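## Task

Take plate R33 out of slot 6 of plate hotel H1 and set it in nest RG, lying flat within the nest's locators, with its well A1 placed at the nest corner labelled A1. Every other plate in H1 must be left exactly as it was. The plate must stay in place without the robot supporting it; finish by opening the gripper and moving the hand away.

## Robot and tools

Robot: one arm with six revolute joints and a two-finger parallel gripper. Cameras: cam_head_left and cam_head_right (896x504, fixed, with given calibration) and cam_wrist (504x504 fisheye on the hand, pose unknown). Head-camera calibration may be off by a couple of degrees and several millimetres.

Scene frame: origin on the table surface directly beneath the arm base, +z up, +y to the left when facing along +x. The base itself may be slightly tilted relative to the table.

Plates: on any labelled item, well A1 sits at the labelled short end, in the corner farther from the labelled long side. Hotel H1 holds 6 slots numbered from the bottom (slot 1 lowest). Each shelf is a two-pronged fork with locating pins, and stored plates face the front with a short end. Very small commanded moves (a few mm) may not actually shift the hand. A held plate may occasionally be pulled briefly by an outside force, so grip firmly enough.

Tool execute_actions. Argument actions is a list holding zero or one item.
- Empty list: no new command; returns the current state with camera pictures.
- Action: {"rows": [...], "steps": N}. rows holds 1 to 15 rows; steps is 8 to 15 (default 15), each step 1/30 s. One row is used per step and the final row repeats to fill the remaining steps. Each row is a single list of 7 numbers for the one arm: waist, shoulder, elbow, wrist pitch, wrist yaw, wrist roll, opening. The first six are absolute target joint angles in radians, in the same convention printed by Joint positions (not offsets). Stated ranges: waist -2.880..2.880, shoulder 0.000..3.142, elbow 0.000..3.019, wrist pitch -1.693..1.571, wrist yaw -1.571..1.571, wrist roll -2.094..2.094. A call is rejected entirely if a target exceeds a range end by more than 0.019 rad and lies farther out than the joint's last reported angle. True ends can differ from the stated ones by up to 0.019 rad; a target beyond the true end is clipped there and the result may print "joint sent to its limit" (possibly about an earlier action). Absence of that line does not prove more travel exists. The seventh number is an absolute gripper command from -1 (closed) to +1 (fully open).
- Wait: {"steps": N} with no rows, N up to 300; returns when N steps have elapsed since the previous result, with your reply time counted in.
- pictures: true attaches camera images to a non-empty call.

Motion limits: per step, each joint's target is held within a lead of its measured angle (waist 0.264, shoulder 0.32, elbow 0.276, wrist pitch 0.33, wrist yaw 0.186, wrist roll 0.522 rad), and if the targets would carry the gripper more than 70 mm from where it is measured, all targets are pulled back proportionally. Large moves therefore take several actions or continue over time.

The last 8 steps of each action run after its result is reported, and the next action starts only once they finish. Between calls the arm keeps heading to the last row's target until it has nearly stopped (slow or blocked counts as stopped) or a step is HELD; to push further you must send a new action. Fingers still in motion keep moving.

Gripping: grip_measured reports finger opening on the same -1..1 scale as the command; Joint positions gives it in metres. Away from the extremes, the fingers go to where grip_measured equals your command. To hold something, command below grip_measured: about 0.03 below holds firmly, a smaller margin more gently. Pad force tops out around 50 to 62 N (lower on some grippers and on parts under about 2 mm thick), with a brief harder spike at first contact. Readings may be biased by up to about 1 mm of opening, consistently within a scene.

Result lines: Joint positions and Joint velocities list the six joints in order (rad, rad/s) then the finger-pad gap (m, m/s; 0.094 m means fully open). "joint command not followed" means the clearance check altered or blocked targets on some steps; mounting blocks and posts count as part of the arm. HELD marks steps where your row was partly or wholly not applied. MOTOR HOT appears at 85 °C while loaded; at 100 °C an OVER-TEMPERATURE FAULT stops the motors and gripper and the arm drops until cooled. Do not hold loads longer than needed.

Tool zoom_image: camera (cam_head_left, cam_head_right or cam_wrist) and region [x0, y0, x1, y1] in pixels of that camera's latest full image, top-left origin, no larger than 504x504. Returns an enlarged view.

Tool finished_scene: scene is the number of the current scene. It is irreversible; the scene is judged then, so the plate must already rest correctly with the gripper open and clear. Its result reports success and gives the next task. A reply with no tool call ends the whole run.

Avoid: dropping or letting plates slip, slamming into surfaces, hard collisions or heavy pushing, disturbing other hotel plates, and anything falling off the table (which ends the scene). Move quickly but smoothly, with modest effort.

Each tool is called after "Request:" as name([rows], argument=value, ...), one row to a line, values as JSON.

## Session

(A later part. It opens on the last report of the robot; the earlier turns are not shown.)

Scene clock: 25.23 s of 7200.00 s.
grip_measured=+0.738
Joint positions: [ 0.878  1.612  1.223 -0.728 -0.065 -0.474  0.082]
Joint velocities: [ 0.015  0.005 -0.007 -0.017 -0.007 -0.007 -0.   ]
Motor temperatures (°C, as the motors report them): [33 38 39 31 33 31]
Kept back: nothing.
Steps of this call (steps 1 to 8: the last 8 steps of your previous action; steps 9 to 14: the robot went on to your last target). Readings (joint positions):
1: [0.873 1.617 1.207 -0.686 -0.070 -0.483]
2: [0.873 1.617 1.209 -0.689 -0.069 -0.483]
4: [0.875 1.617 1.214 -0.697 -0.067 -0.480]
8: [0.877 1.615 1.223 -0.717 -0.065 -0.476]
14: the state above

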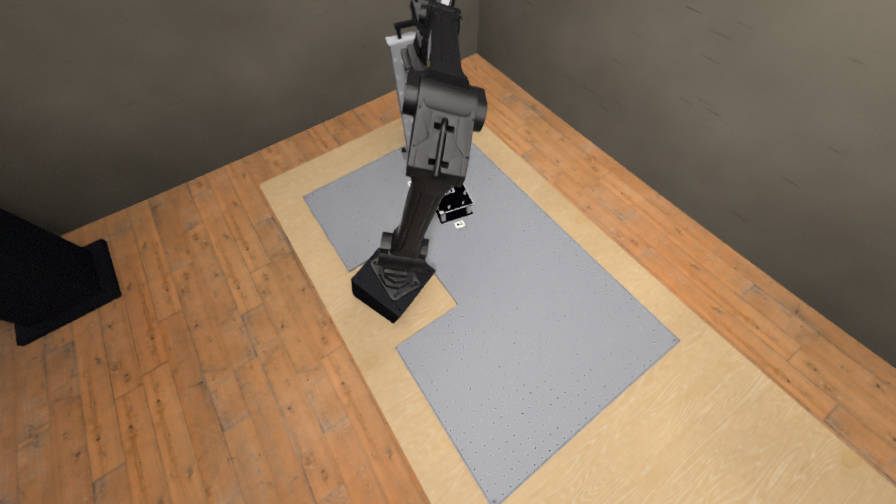

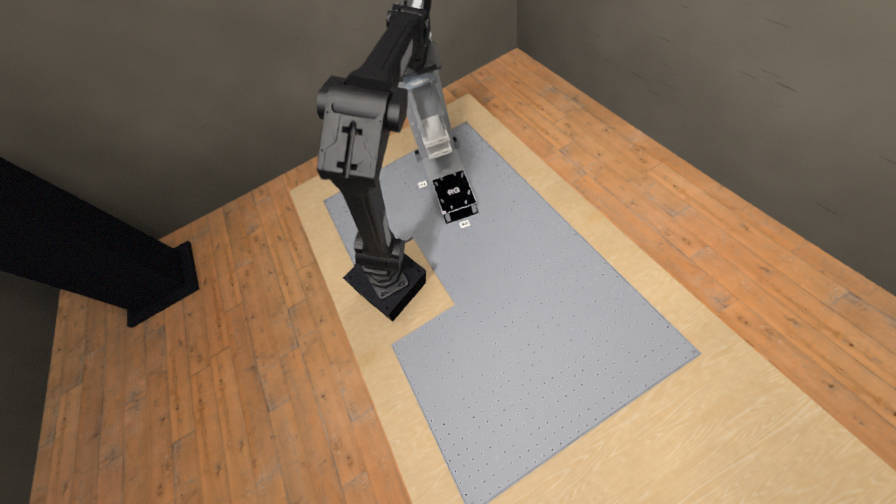

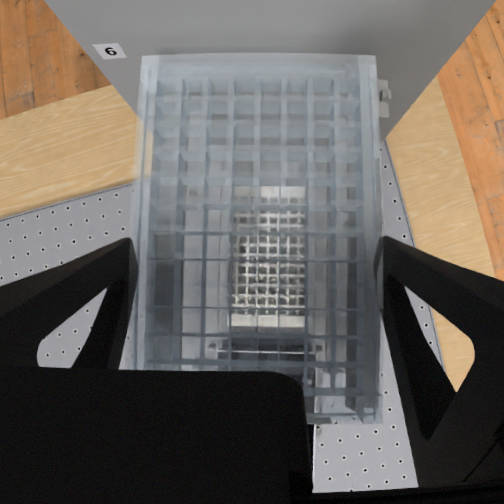

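Request:
execute_actions([
  {"rows":[[0.896,1.600,1.278,-0.737,-0.064,-0.463,0.705],[0.897,1.600,1.284,-0.737,-0.064,-0.463,0.705],[0.898,1.600,1.290,-0.737,-0.064,-0.463,0.705],[0.899,1.600,1.295,-0.737,-0.064,-0.463,0.705],[0.900,1.600,1.300,-0.737,-0.064,-0.463,0.705],[0.900,1.600,1.304,-0.737,-0.064,-0.463,0.705]],"steps":10},
])

Request:
execute_actions([
  {"steps":14},
], pictures=true)

Scene clock: 26.43 s of 7200.00 s.
grip_measured=+0.738
Joint positions: [ 0.879  1.612  1.224 -0.729 -0.065 -0.474  0.082]
Joint velocities: [ 0.015 -0.015 -0.012 -0.012 -0.022 -0.051  0.001]
Motor temperatures (°C, as the motors report them): [33 38 39 31 33 31]
Steps of this call (steps 1 to 30: the robot went on to your last target; steps 31 to 34: nothing new was sent; steps 35 to 36: the first 2 steps of this action). Readings (joint positions):
35: [0.879 1.612 1.223 -0.729 -0.065 -0.474]
36: the state above

Scene clock: 26.90 s of 7200.00 s.
grip_measured=+0.738
Joint positions: [ 0.884  1.611  1.249 -0.731 -0.065 -0.473  0.082]
Joint velocities: [-0.015 -0.005 -0.002 -0.007  0.051 -0.066  0.001]
Motor temperatures (°C, as the motors report them): [33 38 40 31 33 31]
Kept back: nothing.
Steps of this call (steps 1 to 8: the last 8 steps of your previous action; steps 9 to 14: the robot went on to your last target). Readings (joint positions):
1: [0.879 1.612 1.225 -0.729 -0.065 -0.474]
2: [0.880 1.612 1.227 -0.729 -0.065 -0.474]
4: [0.881 1.612 1.234 -0.729 -0.065 -0.474]
8: [0.884 1.611 1.249 -0.731 -0.065 -0.474]
14: the state above

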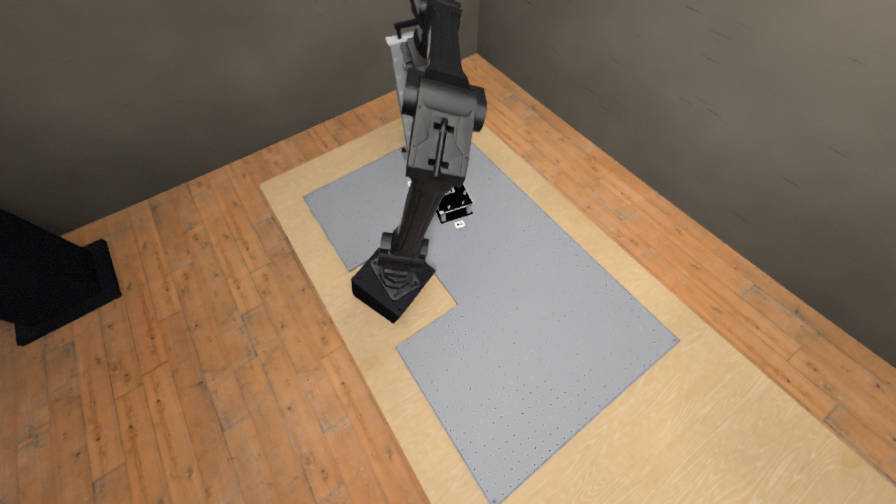

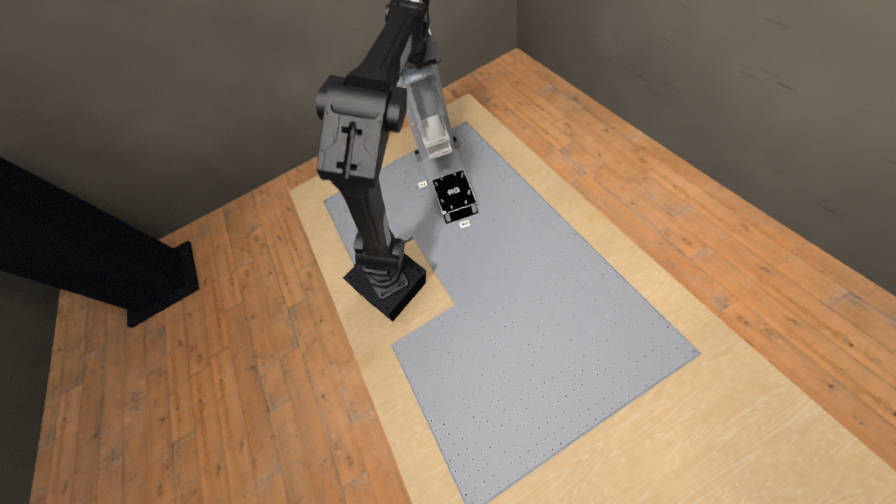

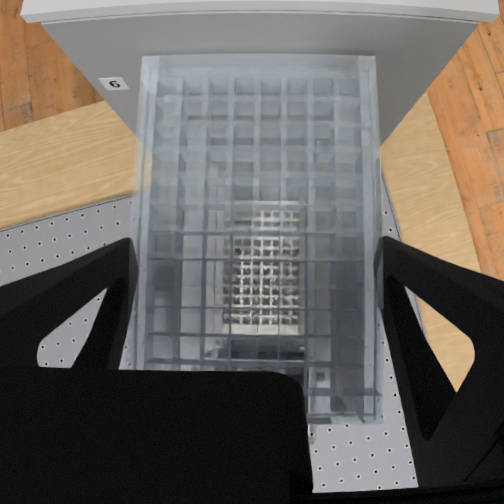

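Request:
execute_actions([
  {"rows":[[0.875,1.598,1.255,-0.740,-0.065,-0.480,0.705],[0.867,1.591,1.245,-0.741,-0.066,-0.484,0.705],[0.863,1.581,1.236,-0.744,-0.068,-0.488,0.705],[0.858,1.567,1.226,-0.747,-0.070,-0.493,0.705],[0.852,1.552,1.214,-0.750,-0.073,-0.498,0.705],[0.845,1.537,1.202,-0.753,-0.076,-0.503,0.705],[0.838,1.520,1.189,-0.757,-0.079,-0.509,0.705],[0.831,1.502,1.175,-0.761,-0.082,-0.515,0.705],[0.824,1.485,1.162,-0.764,-0.085,-0.522,0.705],[0.817,1.467,1.148,-0.768,-0.088,-0.528,0.705],[0.810,1.450,1.134,-0.772,-0.091,-0.534,0.705],[0.803,1.432,1.121,-0.776,-0.094,-0.540,0.705],[0.796,1.415,1.107,-0.779,-0.097,-0.546,0.705],[0.789,1.397,1.094,-0.783,-0.100,-0.552,0.705],[0.782,1.380,1.080,-0.787,-0.103,-0.558,0.705]],"steps":15},
])

Request:
execute_actions([
  {"rows":[[0.773,1.364,1.071,-0.794,-0.107,-0.566,0.705],[0.763,1.349,1.062,-0.801,-0.111,-0.574,0.705],[0.754,1.333,1.053,-0.809,-0.116,-0.583,0.705],[0.744,1.317,1.043,-0.816,-0.120,-0.591,0.705],[0.735,1.302,1.034,-0.824,-0.124,-0.600,0.705],[0.726,1.286,1.025,-0.831,-0.129,-0.608,0.705],[0.716,1.270,1.016,-0.839,-0.133,-0.617,0.705],[0.707,1.255,1.006,-0.846,-0.137,-0.625,0.705],[0.697,1.239,0.997,-0.854,-0.141,-0.633,0.705],[0.688,1.223,0.988,-0.861,-0.146,-0.642,0.705],[0.679,1.208,0.979,-0.869,-0.150,-0.650,0.705],[0.671,1.194,0.971,-0.875,-0.154,-0.657,0.705],[0.664,1.183,0.964,-0.881,-0.157,-0.663,0.705],[0.659,1.175,0.959,-0.885,-0.159,-0.668,0.705],[0.657,1.171,0.956,-0.887,-0.160,-0.670,0.705]],"steps":15},
])

Request:
execute_actions([
  {"steps":14},
], pictures=true)

Scene clock: 28.57 s of 7200.00 s.
grip_measured=+0.738
Joint positions: [ 0.875  1.579  1.212 -0.739 -0.075 -0.483  0.082]
Joint velocities: [-0.151 -0.405 -0.413 -0.09  -0.11  -0.095 -0.001]
Motor temperatures (°C, as the motors report them): [33 38 40 31 33 31]
Steps of this call (steps 1 to 30: the robot went on to your last target; steps 31 to 43: nothing new was sent; steps 44 to 50: the first 7 steps of this action). Readings (joint positions):
44: [0.884 1.611 1.249 -0.731 -0.065 -0.473]
45: [0.884 1.611 1.249 -0.732 -0.065 -0.473]
47: [0.883 1.606 1.243 -0.732 -0.066 -0.475]
50: the state above

Scene clock: 29.07 s of 7200.00 s.
grip_measured=+0.738
Joint positions: [ 0.748  1.303  1.036 -0.815 -0.127 -0.572  0.082]
Joint velocities: [-0.278 -0.425 -0.266 -0.188 -0.095 -0.183 -0.   ]
Motor temperatures (°C, as the motors report them): [33 38 40 31 33 31]
Steps of this call (steps 1 to 8: the last 8 steps of your previous action; steps 9 to 15: the first 7 steps of this action). Readings (joint positions):
9: [0.799 1.405 1.092 -0.775 -0.101 -0.529]
10: [0.791 1.385 1.081 -0.781 -0.105 -0.535]
12: [0.774 1.350 1.063 -0.794 -0.114 -0.550]
15: the state above

Scene clock: 29.53 s of 7200.00 s.
grip_measured=+0.738
Joint positions: [ 0.666  1.171  0.957 -0.879 -0.157 -0.652  0.082]
Joint velocities: [ 0.015 -0.005 -0.032  0.002  0.022 -0.066  0.001]
Motor temperatures (°C, as the motors report them): [33 38 40 31 33 31]
Kept back: nothing.
Steps of this call (steps 1 to 8: the last 8 steps of your previous action; steps 9 to 14: the robot went on to your last target). Readings (joint positions):
1: [0.739 1.288 1.027 -0.822 -0.131 -0.580]
2: [0.729 1.274 1.017 -0.830 -0.135 -0.588]
4: [0.710 1.245 0.997 -0.845 -0.144 -0.604]
8: [0.675 1.192 0.964 -0.871 -0.155 -0.633]
14: the state above

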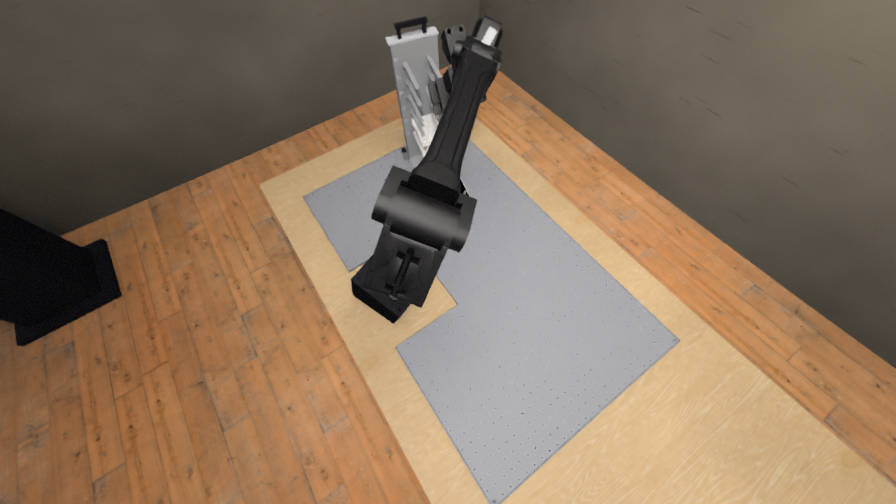

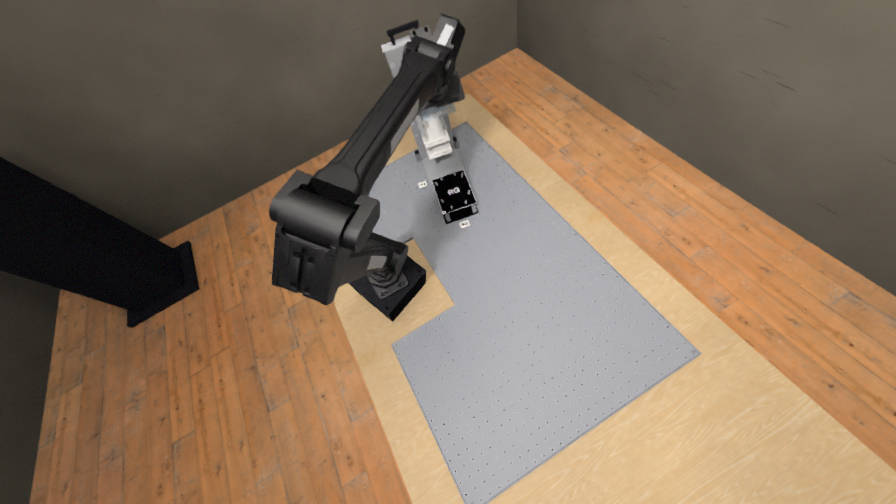

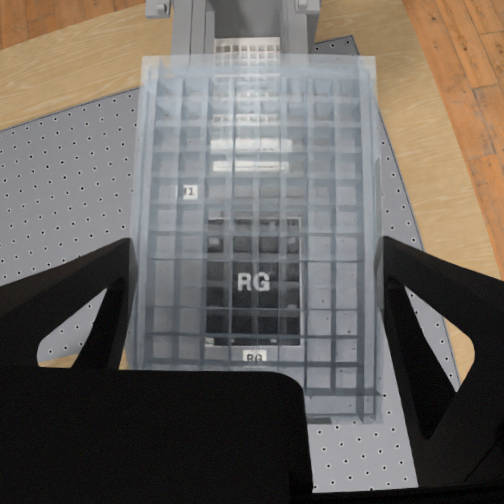

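Request:
execute_actions([
  {"rows":[[0.653,1.180,0.947,-0.866,-0.162,-0.674,0.705],[0.645,1.188,0.932,-0.845,-0.165,-0.682,0.705],[0.636,1.195,0.914,-0.823,-0.169,-0.690,0.705],[0.626,1.201,0.893,-0.800,-0.174,-0.700,0.705],[0.615,1.206,0.873,-0.776,-0.179,-0.710,0.705],[0.604,1.212,0.850,-0.751,-0.184,-0.721,0.705],[0.593,1.217,0.828,-0.726,-0.189,-0.732,0.705],[0.582,1.223,0.806,-0.701,-0.194,-0.743,0.705],[0.571,1.228,0.783,-0.676,-0.199,-0.754,0.705],[0.559,1.234,0.761,-0.651,-0.204,-0.764,0.705],[0.548,1.240,0.738,-0.626,-0.209,-0.775,0.705],[0.538,1.245,0.718,-0.603,-0.214,-0.785,0.705],[0.527,1.250,0.697,-0.580,-0.218,-0.795,0.705],[0.517,1.255,0.677,-0.558,-0.223,-0.805,0.705],[0.508,1.262,0.658,-0.536,-0.227,-0.814,0.705]],"steps":15},
])

Request:
execute_actions([
  {"rows":[[0.497,1.281,0.645,-0.506,-0.231,-0.824,0.705],[0.486,1.302,0.633,-0.476,-0.236,-0.835,0.705],[0.475,1.324,0.621,-0.445,-0.240,-0.845,0.705],[0.464,1.345,0.609,-0.414,-0.245,-0.856,0.705],[0.453,1.367,0.597,-0.383,-0.249,-0.866,0.705],[0.442,1.388,0.585,-0.352,-0.254,-0.877,0.705],[0.431,1.410,0.573,-0.321,-0.258,-0.887,0.705],[0.420,1.431,0.561,-0.290,-0.263,-0.898,0.705],[0.409,1.453,0.549,-0.259,-0.267,-0.908,0.705],[0.398,1.474,0.537,-0.228,-0.272,-0.918,0.705],[0.387,1.495,0.525,-0.198,-0.276,-0.928,0.705],[0.377,1.514,0.515,-0.171,-0.280,-0.938,0.705],[0.369,1.530,0.506,-0.148,-0.283,-0.946,0.705],[0.363,1.541,0.500,-0.132,-0.286,-0.951,0.705],[0.360,1.547,0.497,-0.124,-0.287,-0.954,0.705]],"steps":15},
])

Request:
execute_actions([
  {"steps":14},
], pictures=true)

Scene clock: 32.67 s of 7200.00 s.
grip_measured=+0.738
Joint positions: [ 0.636  1.179  0.878 -0.781 -0.184 -0.688  0.082]
Joint velocities: [-0.357  0.142 -0.647  0.672 -0.227 -0.271 -0.   ]
Motor temperatures (°C, as the motors report them): [33 38 40 31 33 31]
Steps of this call (steps 1 to 30: the robot went on to your last target; steps 31 to 87: nothing new was sent; steps 88 to 94: the first 7 steps of this action). Readings (joint positions):
88: [0.666 1.171 0.956 -0.879 -0.159 -0.659]
89: [0.665 1.171 0.952 -0.874 -0.161 -0.661]
91: [0.660 1.172 0.934 -0.845 -0.169 -0.669]
94: the state above

Scene clock: 33.17 s of 7200.00 s.
grip_measured=+0.738
Joint positions: [ 0.466  1.354  0.597 -0.395 -0.252 -0.833  0.082]
Joint velocities: [-0.317  0.669 -0.261  0.896 -0.154 -0.286 -0.001]
Motor temperatures (°C, as the motors report them): [33 38 40 31 33 31]
Steps of this call (steps 1 to 8: the last 8 steps of your previous action; steps 9 to 15: the first 7 steps of this action). Readings (joint positions):
9: [0.526 1.254 0.667 -0.572 -0.224 -0.772]
10: [0.516 1.263 0.650 -0.547 -0.229 -0.782]
12: [0.497 1.292 0.624 -0.490 -0.239 -0.802]
15: the state above

Scene clock: 33.63 s of 7200.00 s.
grip_measured=+0.738
Joint positions: [ 0.369  1.551  0.49  -0.142 -0.284 -0.934  0.082]
Joint velocities: [-0.005 -0.015 -0.012  0.11   0.007 -0.095  0.001]
Motor temperatures (°C, as the motors report them): [33 38 40 31 33 31]
Kept back: nothing.
Steps of this call (steps 1 to 8: the last 8 steps of your previous action; steps 9 to 14: the robot went on to your last target). Readings (joint positions):
1: [0.455 1.377 0.587 -0.363 -0.257 -0.843]
2: [0.443 1.401 0.577 -0.331 -0.261 -0.854]
4: [0.420 1.447 0.553 -0.269 -0.270 -0.874]
8: [0.380 1.526 0.507 -0.171 -0.281 -0.911]
14: the state above

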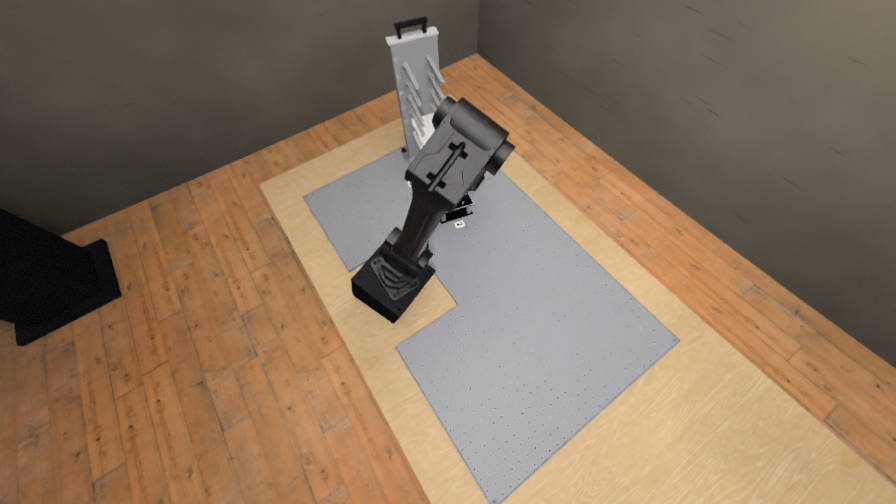

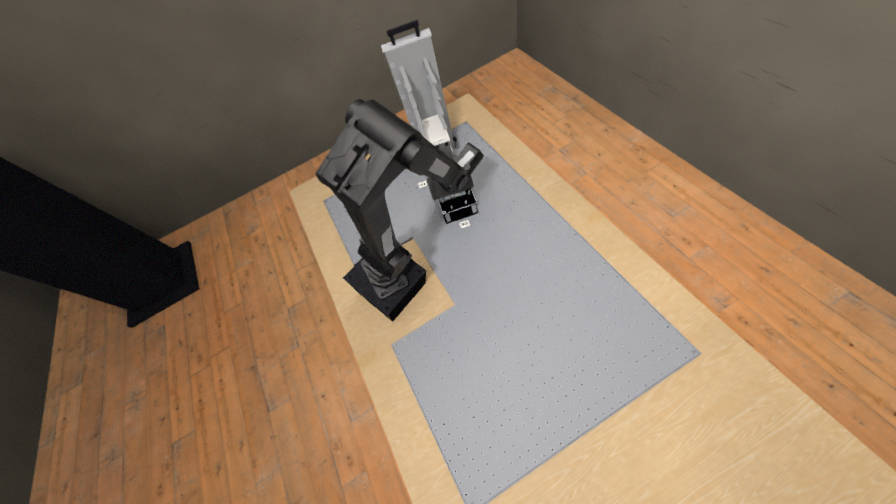

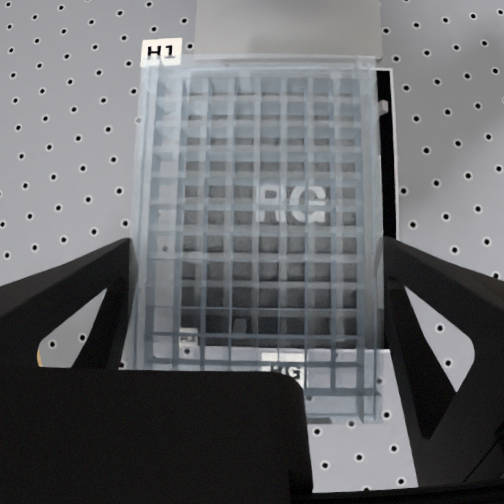

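Request:
execute_actions([
  {"rows":[[0.372,1.547,0.515,-0.123,-0.286,-0.945,0.705],[0.380,1.547,0.528,-0.122,-0.285,-0.938,0.705],[0.385,1.547,0.540,-0.121,-0.284,-0.933,0.705],[0.389,1.549,0.550,-0.120,-0.283,-0.929,0.705],[0.393,1.553,0.559,-0.119,-0.282,-0.925,0.705],[0.397,1.557,0.567,-0.118,-0.281,-0.921,0.705],[0.400,1.561,0.574,-0.117,-0.280,-0.918,0.705],[0.403,1.566,0.580,-0.116,-0.279,-0.915,0.705],[0.406,1.571,0.585,-0.115,-0.279,-0.912,0.705],[0.408,1.576,0.589,-0.114,-0.278,-0.910,0.705],[0.410,1.580,0.592,-0.113,-0.278,-0.908,0.705],[0.411,1.583,0.594,-0.112,-0.277,-0.906,0.705],[0.412,1.585,0.595,-0.111,-0.277,-0.905,0.705]],"steps":15},
])

Request:
execute_actions([
  {"steps":15},
], pictures=true)

Scene clock: 36.07 s of 7200.00 s.
grip_measured=+0.738
Joint positions: [ 0.375  1.551  0.518 -0.137 -0.282 -0.938  0.082]
Joint velocities: [ 0.083  0.005  0.286  0.022 -0.037  0.11  -0.001]
Motor temperatures (°C, as the motors report them): [33 38 40 31 33 31]
Steps of this call (steps 1 to 30: the robot went on to your last target; steps 31 to 66: nothing new was sent; steps 67 to 73: the first 7 steps of this action). Readings (joint positions):
67: [0.369 1.551 0.490 -0.139 -0.284 -0.942]
68: [0.369 1.551 0.490 -0.138 -0.284 -0.942]
70: [0.370 1.551 0.495 -0.138 -0.284 -0.942]
73: the state above

Scene clock: 36.57 s of 7200.00 s.
grip_measured=+0.738
Joint positions: [ 0.398  1.57   0.572 -0.122 -0.278 -0.918  0.082]
Joint velocities: [-0.005  0.005  0.002 -0.002 -0.066 -0.007  0.   ]
Motor temperatures (°C, as the motors report them): [33 38 39 31 33 31]
Kept back: nothing.
Steps of this call (steps 1 to 8: the last 8 steps of your previous action; steps 9 to 15: the robot went on to your last target). Readings (joint positions):
1: [0.379 1.551 0.527 -0.135 -0.281 -0.936]
2: [0.383 1.551 0.537 -0.133 -0.281 -0.933]
4: [0.390 1.554 0.556 -0.128 -0.280 -0.929]
8: [0.398 1.563 0.572 -0.122 -0.279 -0.921]
15: the state above

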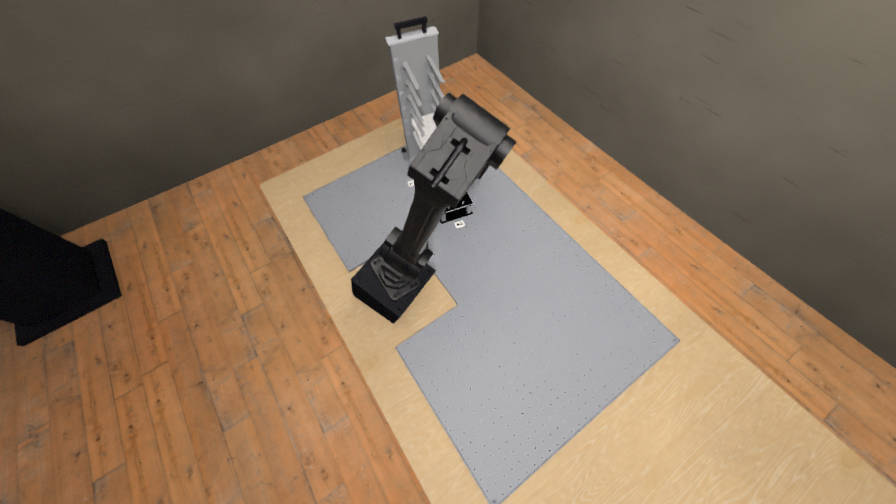

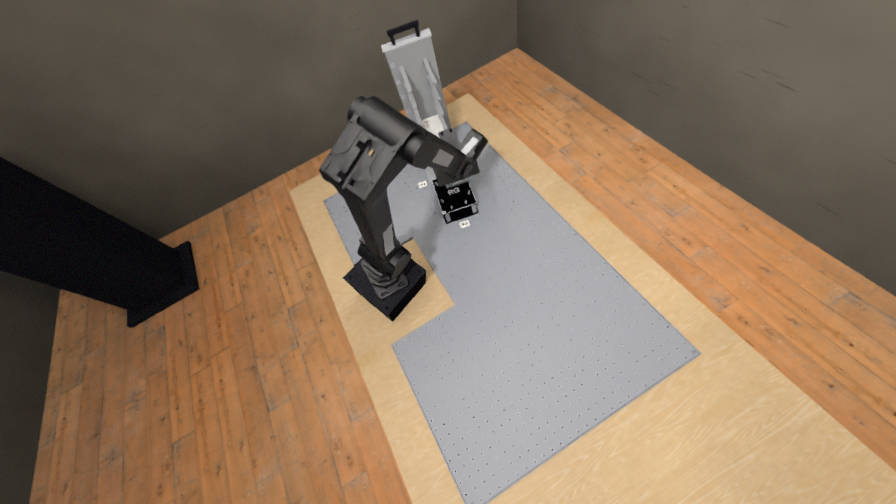

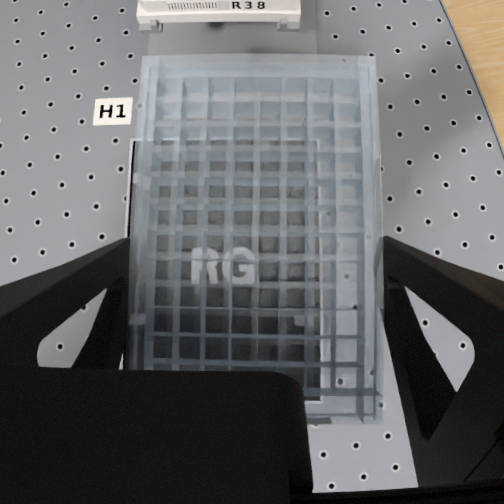

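Request:
execute_actions([
  {"rows":[[0.408,1.586,0.580,-0.125,-0.277,-0.908,0.705],[0.408,1.587,0.574,-0.131,-0.277,-0.908,0.705],[0.408,1.588,0.570,-0.136,-0.277,-0.908,0.705],[0.408,1.589,0.566,-0.141,-0.277,-0.908,0.705],[0.408,1.590,0.563,-0.145,-0.277,-0.908,0.705],[0.408,1.591,0.561,-0.149,-0.277,-0.908,0.705],[0.408,1.592,0.559,-0.152,-0.277,-0.908,0.705],[0.408,1.592,0.557,-0.155,-0.277,-0.908,0.705]],"steps":12},
])

Request:
execute_actions([
  {"steps":15},
], pictures=true)

Scene clock: 38.30 s of 7200.00 s.
grip_measured=+0.738
Joint positions: [ 0.398  1.57   0.572 -0.125 -0.278 -0.917  0.082]
Joint velocities: [ 0.005 -0.005  0.007 -0.066 -0.051  0.007  0.001]
Motor temperatures (°C, as the motors report them): [33 38 39 31 33 31]
Steps of this call (steps 1 to 15: the robot went on to your last target; steps 16 to 48: nothing new was sent; steps 49 to 52: the first 4 steps of this action). Readings (joint positions):
49: [0.398 1.570 0.572 -0.122 -0.278 -0.917]
50: [0.398 1.570 0.572 -0.122 -0.278 -0.917]
52: the state above

Scene clock: 38.80 s of 7200.00 s.
grip_measured=+0.738
Joint positions: [ 0.398  1.577  0.558 -0.147 -0.278 -0.917  0.082]
Joint velocities: [ 0.005 -0.015 -0.007 -0.012  0.007 -0.081  0.   ]
Motor temperatures (°C, as the motors report them): [33 38 39 31 33 31]
Kept back: nothing.
Steps of this call (steps 1 to 8: the last 8 steps of your previous action; steps 9 to 15: the robot went on to your last target). Readings (joint positions):
1: [0.398 1.570 0.571 -0.128 -0.278 -0.917]
2: [0.398 1.571 0.570 -0.132 -0.278 -0.917]
4: [0.398 1.572 0.567 -0.139 -0.278 -0.917]
8: [0.398 1.576 0.559 -0.146 -0.278 -0.917]
15: the state above

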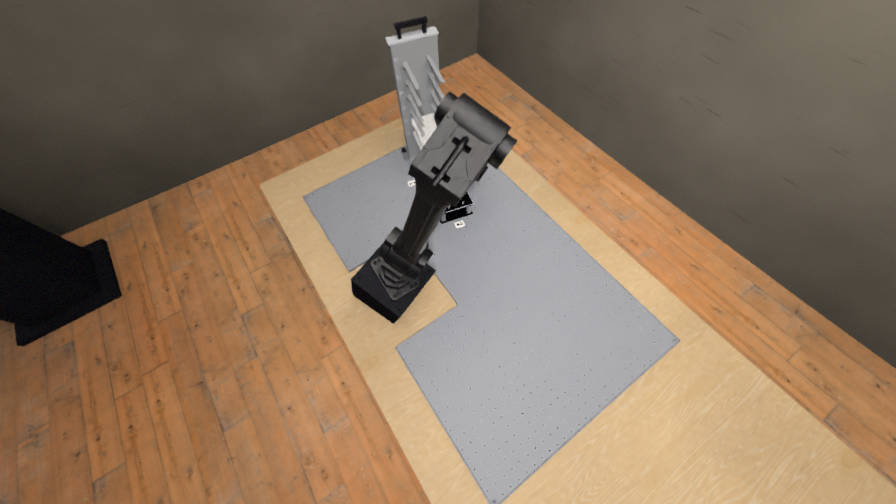

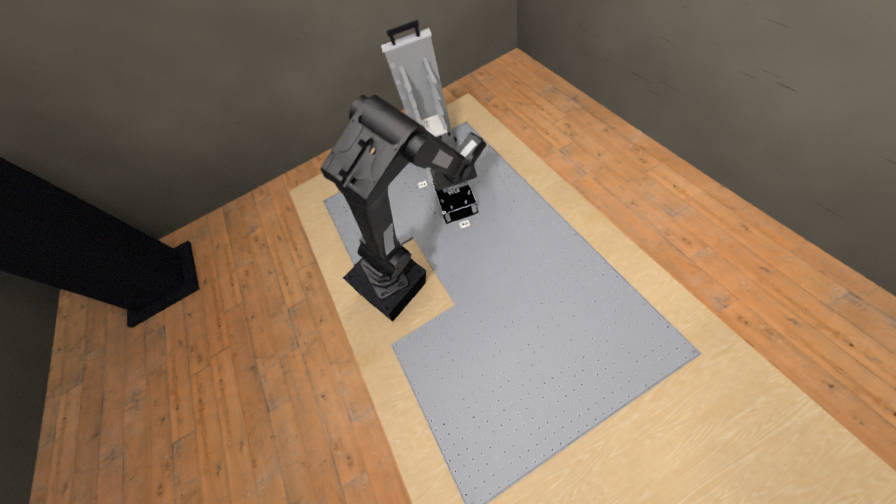

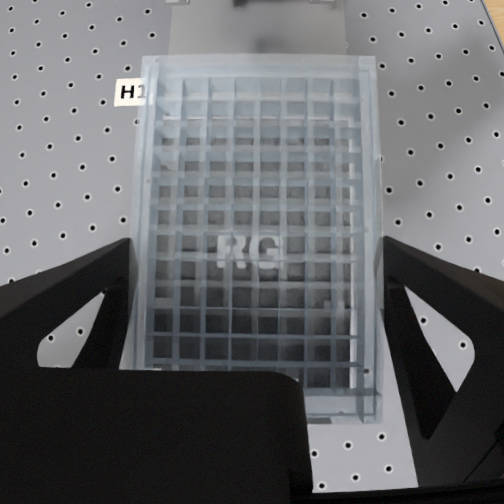

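Request:
zoom_image(camera="cam_wrist", region=[100, 40, 420, 440])

Region (100, 40, 420, 440) of cam_wrist's 504x504 image, scaled by 1.260, with more detail than that image has; it fills the left 403 columns of this view, and the rest is white.

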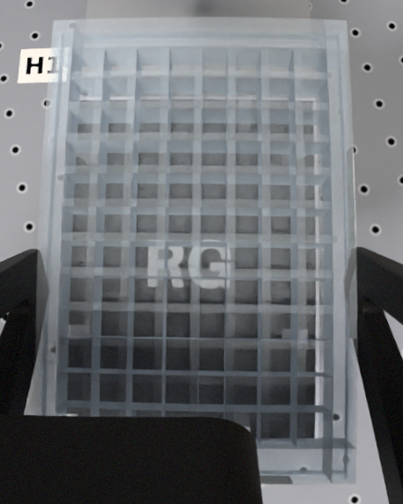

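Request:
execute_actions([
  {"rows":[[0.395,1.593,0.556,-0.140,-0.277,-0.915,0.705],[0.390,1.594,0.555,-0.132,-0.278,-0.920,0.705],[0.387,1.596,0.553,-0.128,-0.278,-0.923,0.705],[0.385,1.597,0.552,-0.124,-0.278,-0.925,0.705],[0.383,1.599,0.550,-0.121,-0.279,-0.927,0.705],[0.381,1.600,0.549,-0.118,-0.279,-0.929,0.705],[0.380,1.602,0.547,-0.115,-0.279,-0.931,0.705],[0.379,1.603,0.546,-0.112,-0.280,-0.932,0.705],[0.378,1.604,0.545,-0.110,-0.280,-0.933,0.705],[0.377,1.605,0.544,-0.108,-0.280,-0.934,0.705],[0.376,1.606,0.543,-0.106,-0.280,-0.935,0.705]],"steps":13},
])

Request:
execute_actions([
  {"steps":15},
], pictures=true)

Scene clock: 41.20 s of 7200.00 s.
grip_measured=+0.738
Joint positions: [ 0.398  1.579  0.558 -0.141 -0.278 -0.917  0.082]
Joint velocities: [ 0.005  0.024 -0.027  0.129  0.037  0.037 -0.002]
Motor temperatures (°C, as the motors report them): [33 38 39 31 33 31]
Steps of this call (steps 1 to 15: the robot went on to your last target; steps 16 to 67: nothing new was sent; steps 68 to 72: the first 5 steps of this action). Readings (joint positions):
68: [0.398 1.577 0.558 -0.147 -0.278 -0.917]
69: [0.398 1.577 0.558 -0.147 -0.278 -0.917]
71: [0.398 1.578 0.558 -0.144 -0.278 -0.917]
72: the state above

Scene clock: 41.70 s of 7200.00 s.
grip_measured=+0.738
Joint positions: [ 0.392  1.591  0.546 -0.121 -0.278 -0.923  0.082]
Joint velocities: [ 0.005  0.005 -0.012 -0.002 -0.081 -0.051 -0.   ]
Motor temperatures (°C, as the motors report them): [33 38 39 31 33 31]
Kept back: nothing.
Steps of this call (steps 1 to 8: the last 8 steps of your previous action; steps 9 to 15: the robot went on to your last target). Readings (joint positions):
1: [0.398 1.580 0.557 -0.138 -0.278 -0.917]
2: [0.398 1.581 0.556 -0.135 -0.278 -0.917]
4: [0.397 1.583 0.553 -0.129 -0.278 -0.918]
8: [0.394 1.590 0.547 -0.123 -0.278 -0.921]
15: the state above

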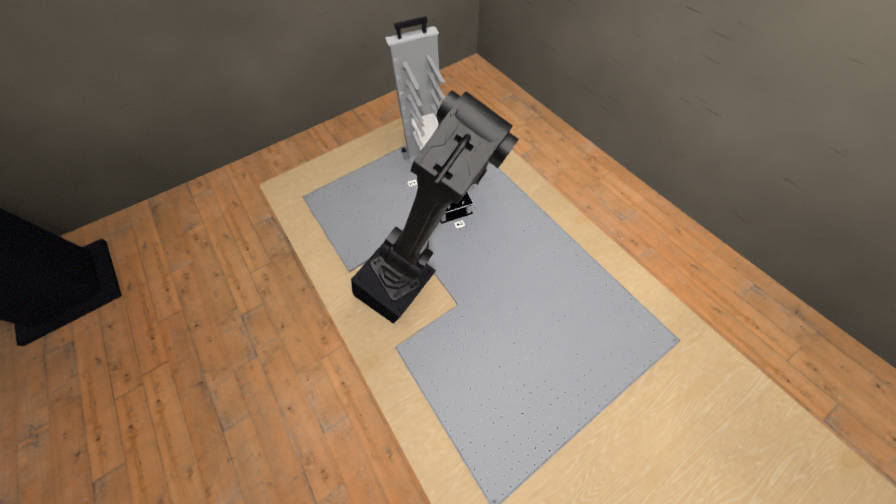

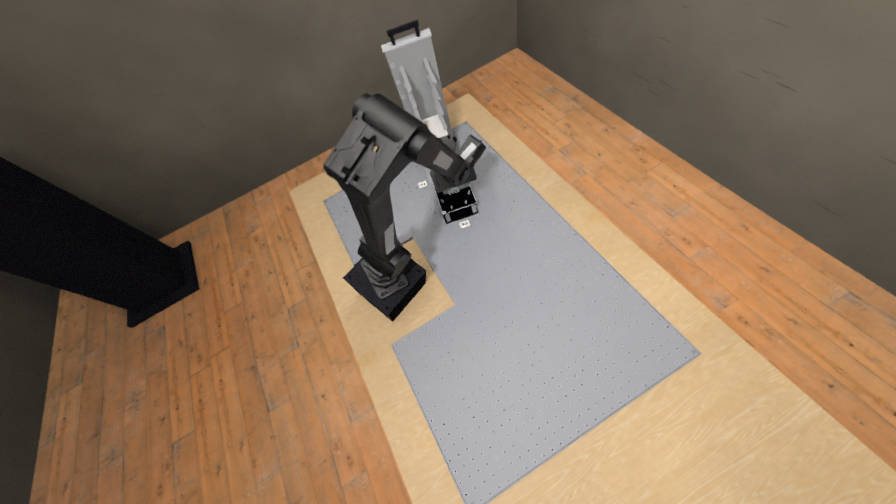

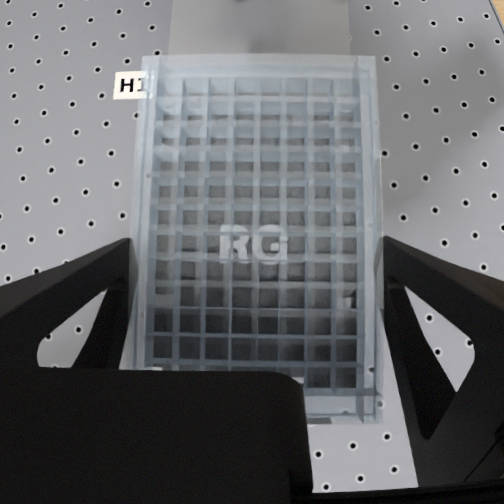

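Request:
zoom_image(camera="cam_wrist", region=[100, 40, 420, 440])

Request:
zoom_image(camera="cam_head_right", region=[400, 130, 520, 240])

Region (100, 40, 420, 440) of cam_wrist's 504x504 image, scaled by 1.260, with more detail than that image has; it fills the left 403 columns of this view, and the rest is white.

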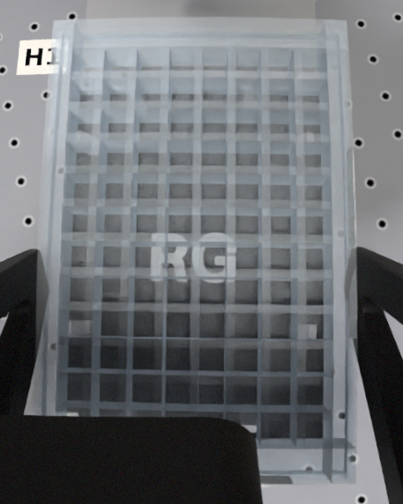

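Region (400, 130, 520, 240) of cam_head_right's 896x504 image, scaled by 4.200, with more detail than that image has; it fills the top 462 rows of this view, and the rest is white.

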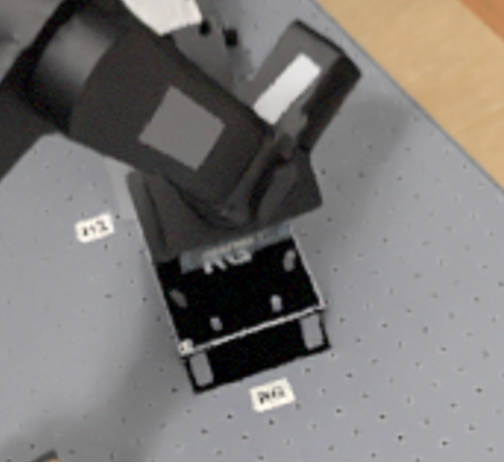

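Request:
execute_actions([
  {"rows":[[0.375,1.610,0.543,-0.102,-0.280,-0.936,0.705],[0.374,1.615,0.542,-0.096,-0.281,-0.937,0.705],[0.373,1.621,0.541,-0.090,-0.281,-0.939,0.705],[0.371,1.627,0.540,-0.084,-0.282,-0.940,0.705],[0.370,1.633,0.540,-0.078,-0.282,-0.942,0.705],[0.368,1.639,0.539,-0.071,-0.283,-0.943,0.705],[0.367,1.645,0.538,-0.065,-0.284,-0.945,0.705],[0.365,1.651,0.537,-0.059,-0.284,-0.946,0.705],[0.364,1.657,0.537,-0.053,-0.285,-0.948,0.705],[0.362,1.662,0.536,-0.047,-0.285,-0.949,0.705],[0.361,1.667,0.535,-0.042,-0.286,-0.950,0.705],[0.360,1.671,0.535,-0.038,-0.286,-0.951,0.705],[0.359,1.674,0.534,-0.035,-0.287,-0.952,0.705],[0.358,1.676,0.534,-0.032,-0.287,-0.953,0.705]],"steps":15},
])

Request:
execute_actions([
  {"steps":15},
], pictures=true)

Request:
zoom_image(camera="cam_head_right", region=[400, 130, 520, 240])

Scene clock: 45.73 s of 7200.00 s.
grip_measured=+0.738
Joint positions: [ 0.388  1.614  0.546 -0.09  -0.281 -0.928  0.082]
Joint velocities: [-0.063  0.21  -0.002  0.173 -0.095 -0.022 -0.001]
Motor temperatures (°C, as the motors report them): [33 38 38 31 33 31]
Steps of this call (steps 1 to 15: the robot went on to your last target; steps 16 to 90: nothing new was sent; then 0.80 s passed at rest; steps 91 to 97: the first 7 steps of this action). Readings (joint positions):
91: [0.392 1.591 0.546 -0.120 -0.278 -0.924]
92: [0.392 1.592 0.546 -0.118 -0.278 -0.924]
94: [0.391 1.597 0.546 -0.108 -0.279 -0.925]
97: the state above

Scene clock: 46.23 s of 7200.00 s.
grip_measured=+0.738
Joint positions: [ 0.374  1.664  0.536 -0.047 -0.284 -0.941  0.082]
Joint velocities: [-0.005 -0.005 -0.002  0.022 -0.095 -0.081  0.001]
Motor temperatures (°C, as the motors report them): [33 38 38 31 33 31]
Kept back: nothing.
Steps of this call (steps 1 to 8: the last 8 steps of your previous action; steps 9 to 15: the robot went on to your last target). Readings (joint positions):
1: [0.386 1.621 0.545 -0.084 -0.281 -0.929]
2: [0.384 1.628 0.545 -0.078 -0.282 -0.931]
4: [0.380 1.641 0.542 -0.066 -0.283 -0.933]
8: [0.375 1.661 0.537 -0.051 -0.284 -0.938]
15: the state above

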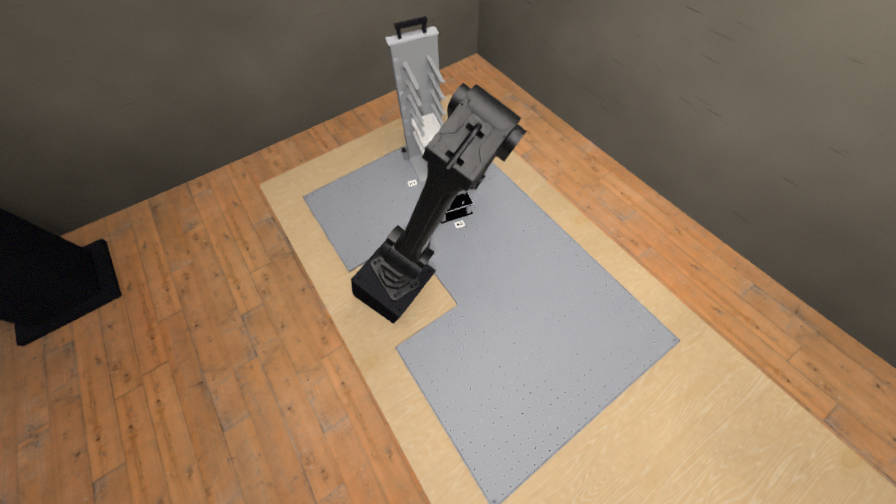

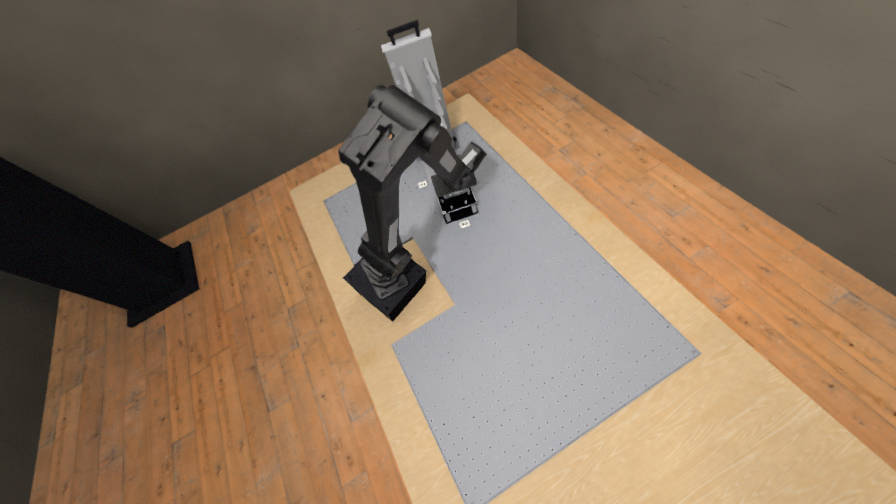

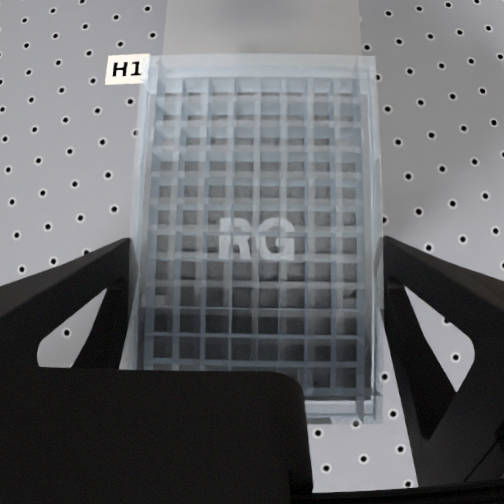

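Region (400, 130, 520, 240) of cam_head_right's 896x504 image, scaled by 4.200, with more detail than that image has; it fills the top 462 rows of this view, and the rest is white.

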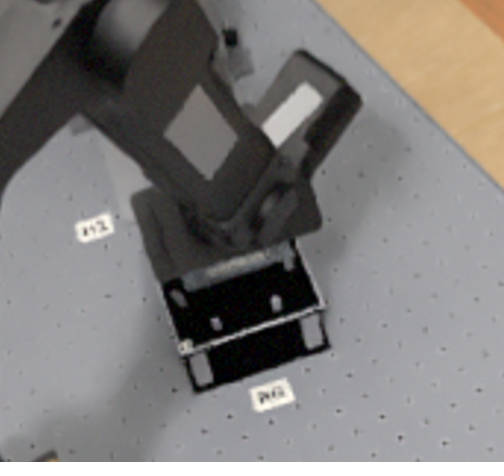

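Request:
execute_actions([
  {"rows":[[0.358,1.680,0.535,-0.028,-0.287,-0.953,0.705],[0.357,1.685,0.535,-0.023,-0.287,-0.954,0.705],[0.357,1.691,0.535,-0.017,-0.287,-0.954,0.705],[0.356,1.697,0.535,-0.011,-0.288,-0.955,0.705],[0.356,1.703,0.535,-0.005,-0.288,-0.955,0.705],[0.355,1.709,0.535,0.001,-0.288,-0.956,0.705],[0.355,1.715,0.535,0.007,-0.288,-0.956,0.705],[0.354,1.721,0.535,0.013,-0.288,-0.957,0.705],[0.354,1.727,0.535,0.018,-0.289,-0.957,0.705],[0.353,1.732,0.535,0.023,-0.289,-0.958,0.705],[0.353,1.737,0.535,0.028,-0.289,-0.958,0.705],[0.352,1.741,0.535,0.032,-0.289,-0.959,0.705],[0.352,1.744,0.535,0.034,-0.289,-0.959,0.705],[0.352,1.746,0.535,0.036,-0.289,-0.959,0.705]],"steps":15},
])

Request:
execute_actions([
  {"steps":15},
], pictures=true)

Request:
zoom_image(camera="cam_head_right", region=[400, 130, 520, 240])

Request:
zoom_image(camera="cam_wrist", region=[100, 40, 420, 440])

Scene clock: 48.03 s of 7200.00 s.
grip_measured=+0.738
Joint positions: [ 0.373  1.683  0.536 -0.018 -0.286 -0.943  0.082]
Joint velocities: [-0.024  0.171 -0.012  0.173 -0.007 -0.095 -0.002]
Motor temperatures (°C, as the motors report them): [33 38 38 31 33 31]
Steps of this call (steps 1 to 15: the robot went on to your last target; steps 16 to 47: nothing new was sent; steps 48 to 54: the first 7 steps of this action). Readings (joint positions):
48: [0.374 1.664 0.536 -0.045 -0.284 -0.941]
49: [0.374 1.664 0.536 -0.044 -0.284 -0.942]
51: [0.374 1.668 0.536 -0.035 -0.285 -0.942]
54: the state above

Scene clock: 48.53 s of 7200.00 s.
grip_measured=+0.738
Joint positions: [ 0.369  1.734  0.536  0.021 -0.286 -0.947  0.082]
Joint velocities: [ 0.005  0.005 -0.007 -0.022  0.007  0.007  0.   ]
Motor temperatures (°C, as the motors report them): [33 38 38 31 33 31]
Kept back: nothing.
Steps of this call (steps 1 to 8: the last 8 steps of your previous action; steps 9 to 15: the robot went on to your last target). Readings (joint positions):
1: [0.373 1.690 0.536 -0.012 -0.286 -0.944]
2: [0.372 1.697 0.536 -0.006 -0.286 -0.944]
4: [0.371 1.711 0.536 0.004 -0.286 -0.945]
8: [0.369 1.731 0.536 0.017 -0.286 -0.946]
15: the state above

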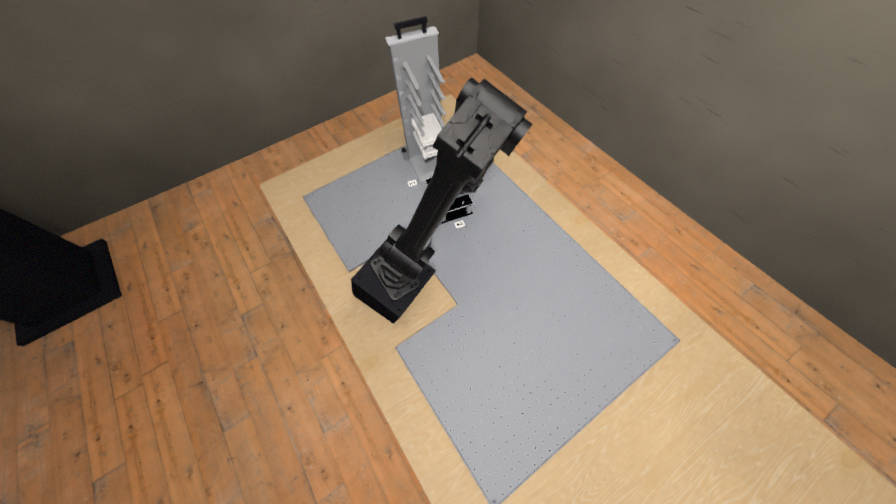

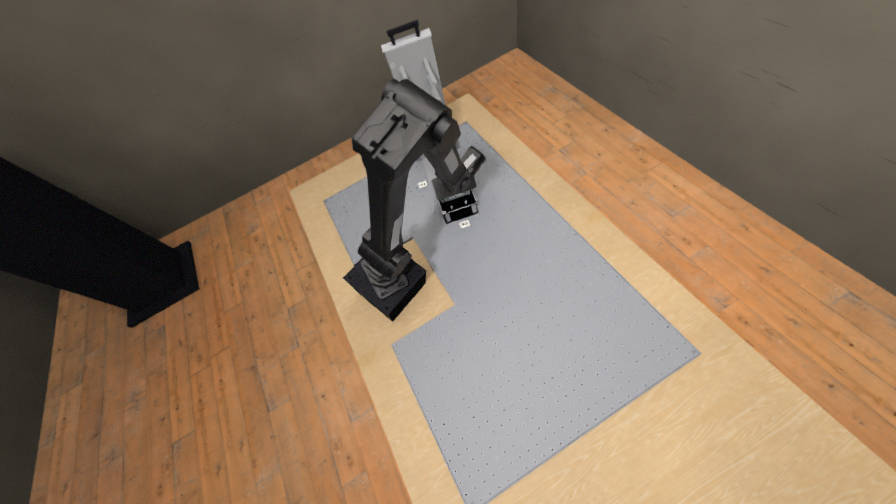

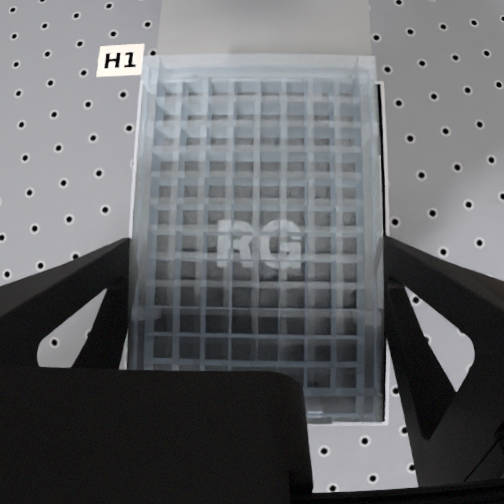

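Region (400, 130, 520, 240) of cam_head_right's 896x504 image, scaled by 4.200, with more detail than that image has; it fills the top 462 rows of this view, and the rest is white.

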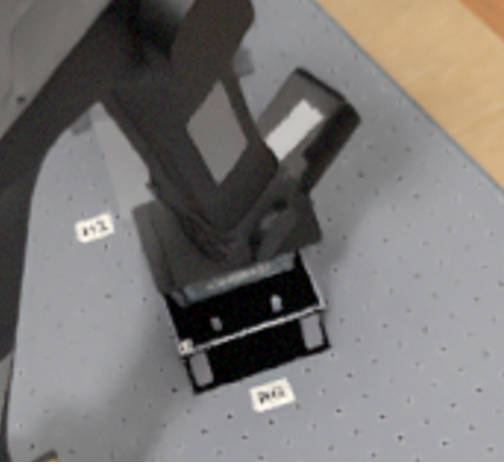

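Region (100, 40, 420, 440) of cam_wrist's 504x504 image, scaled by 1.260, with more detail than that image has; it fills the left 403 columns of this view, and the rest is white.

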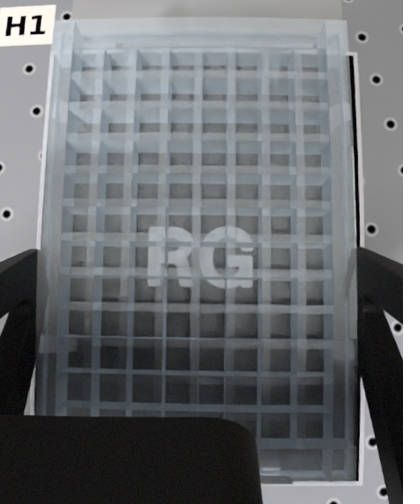

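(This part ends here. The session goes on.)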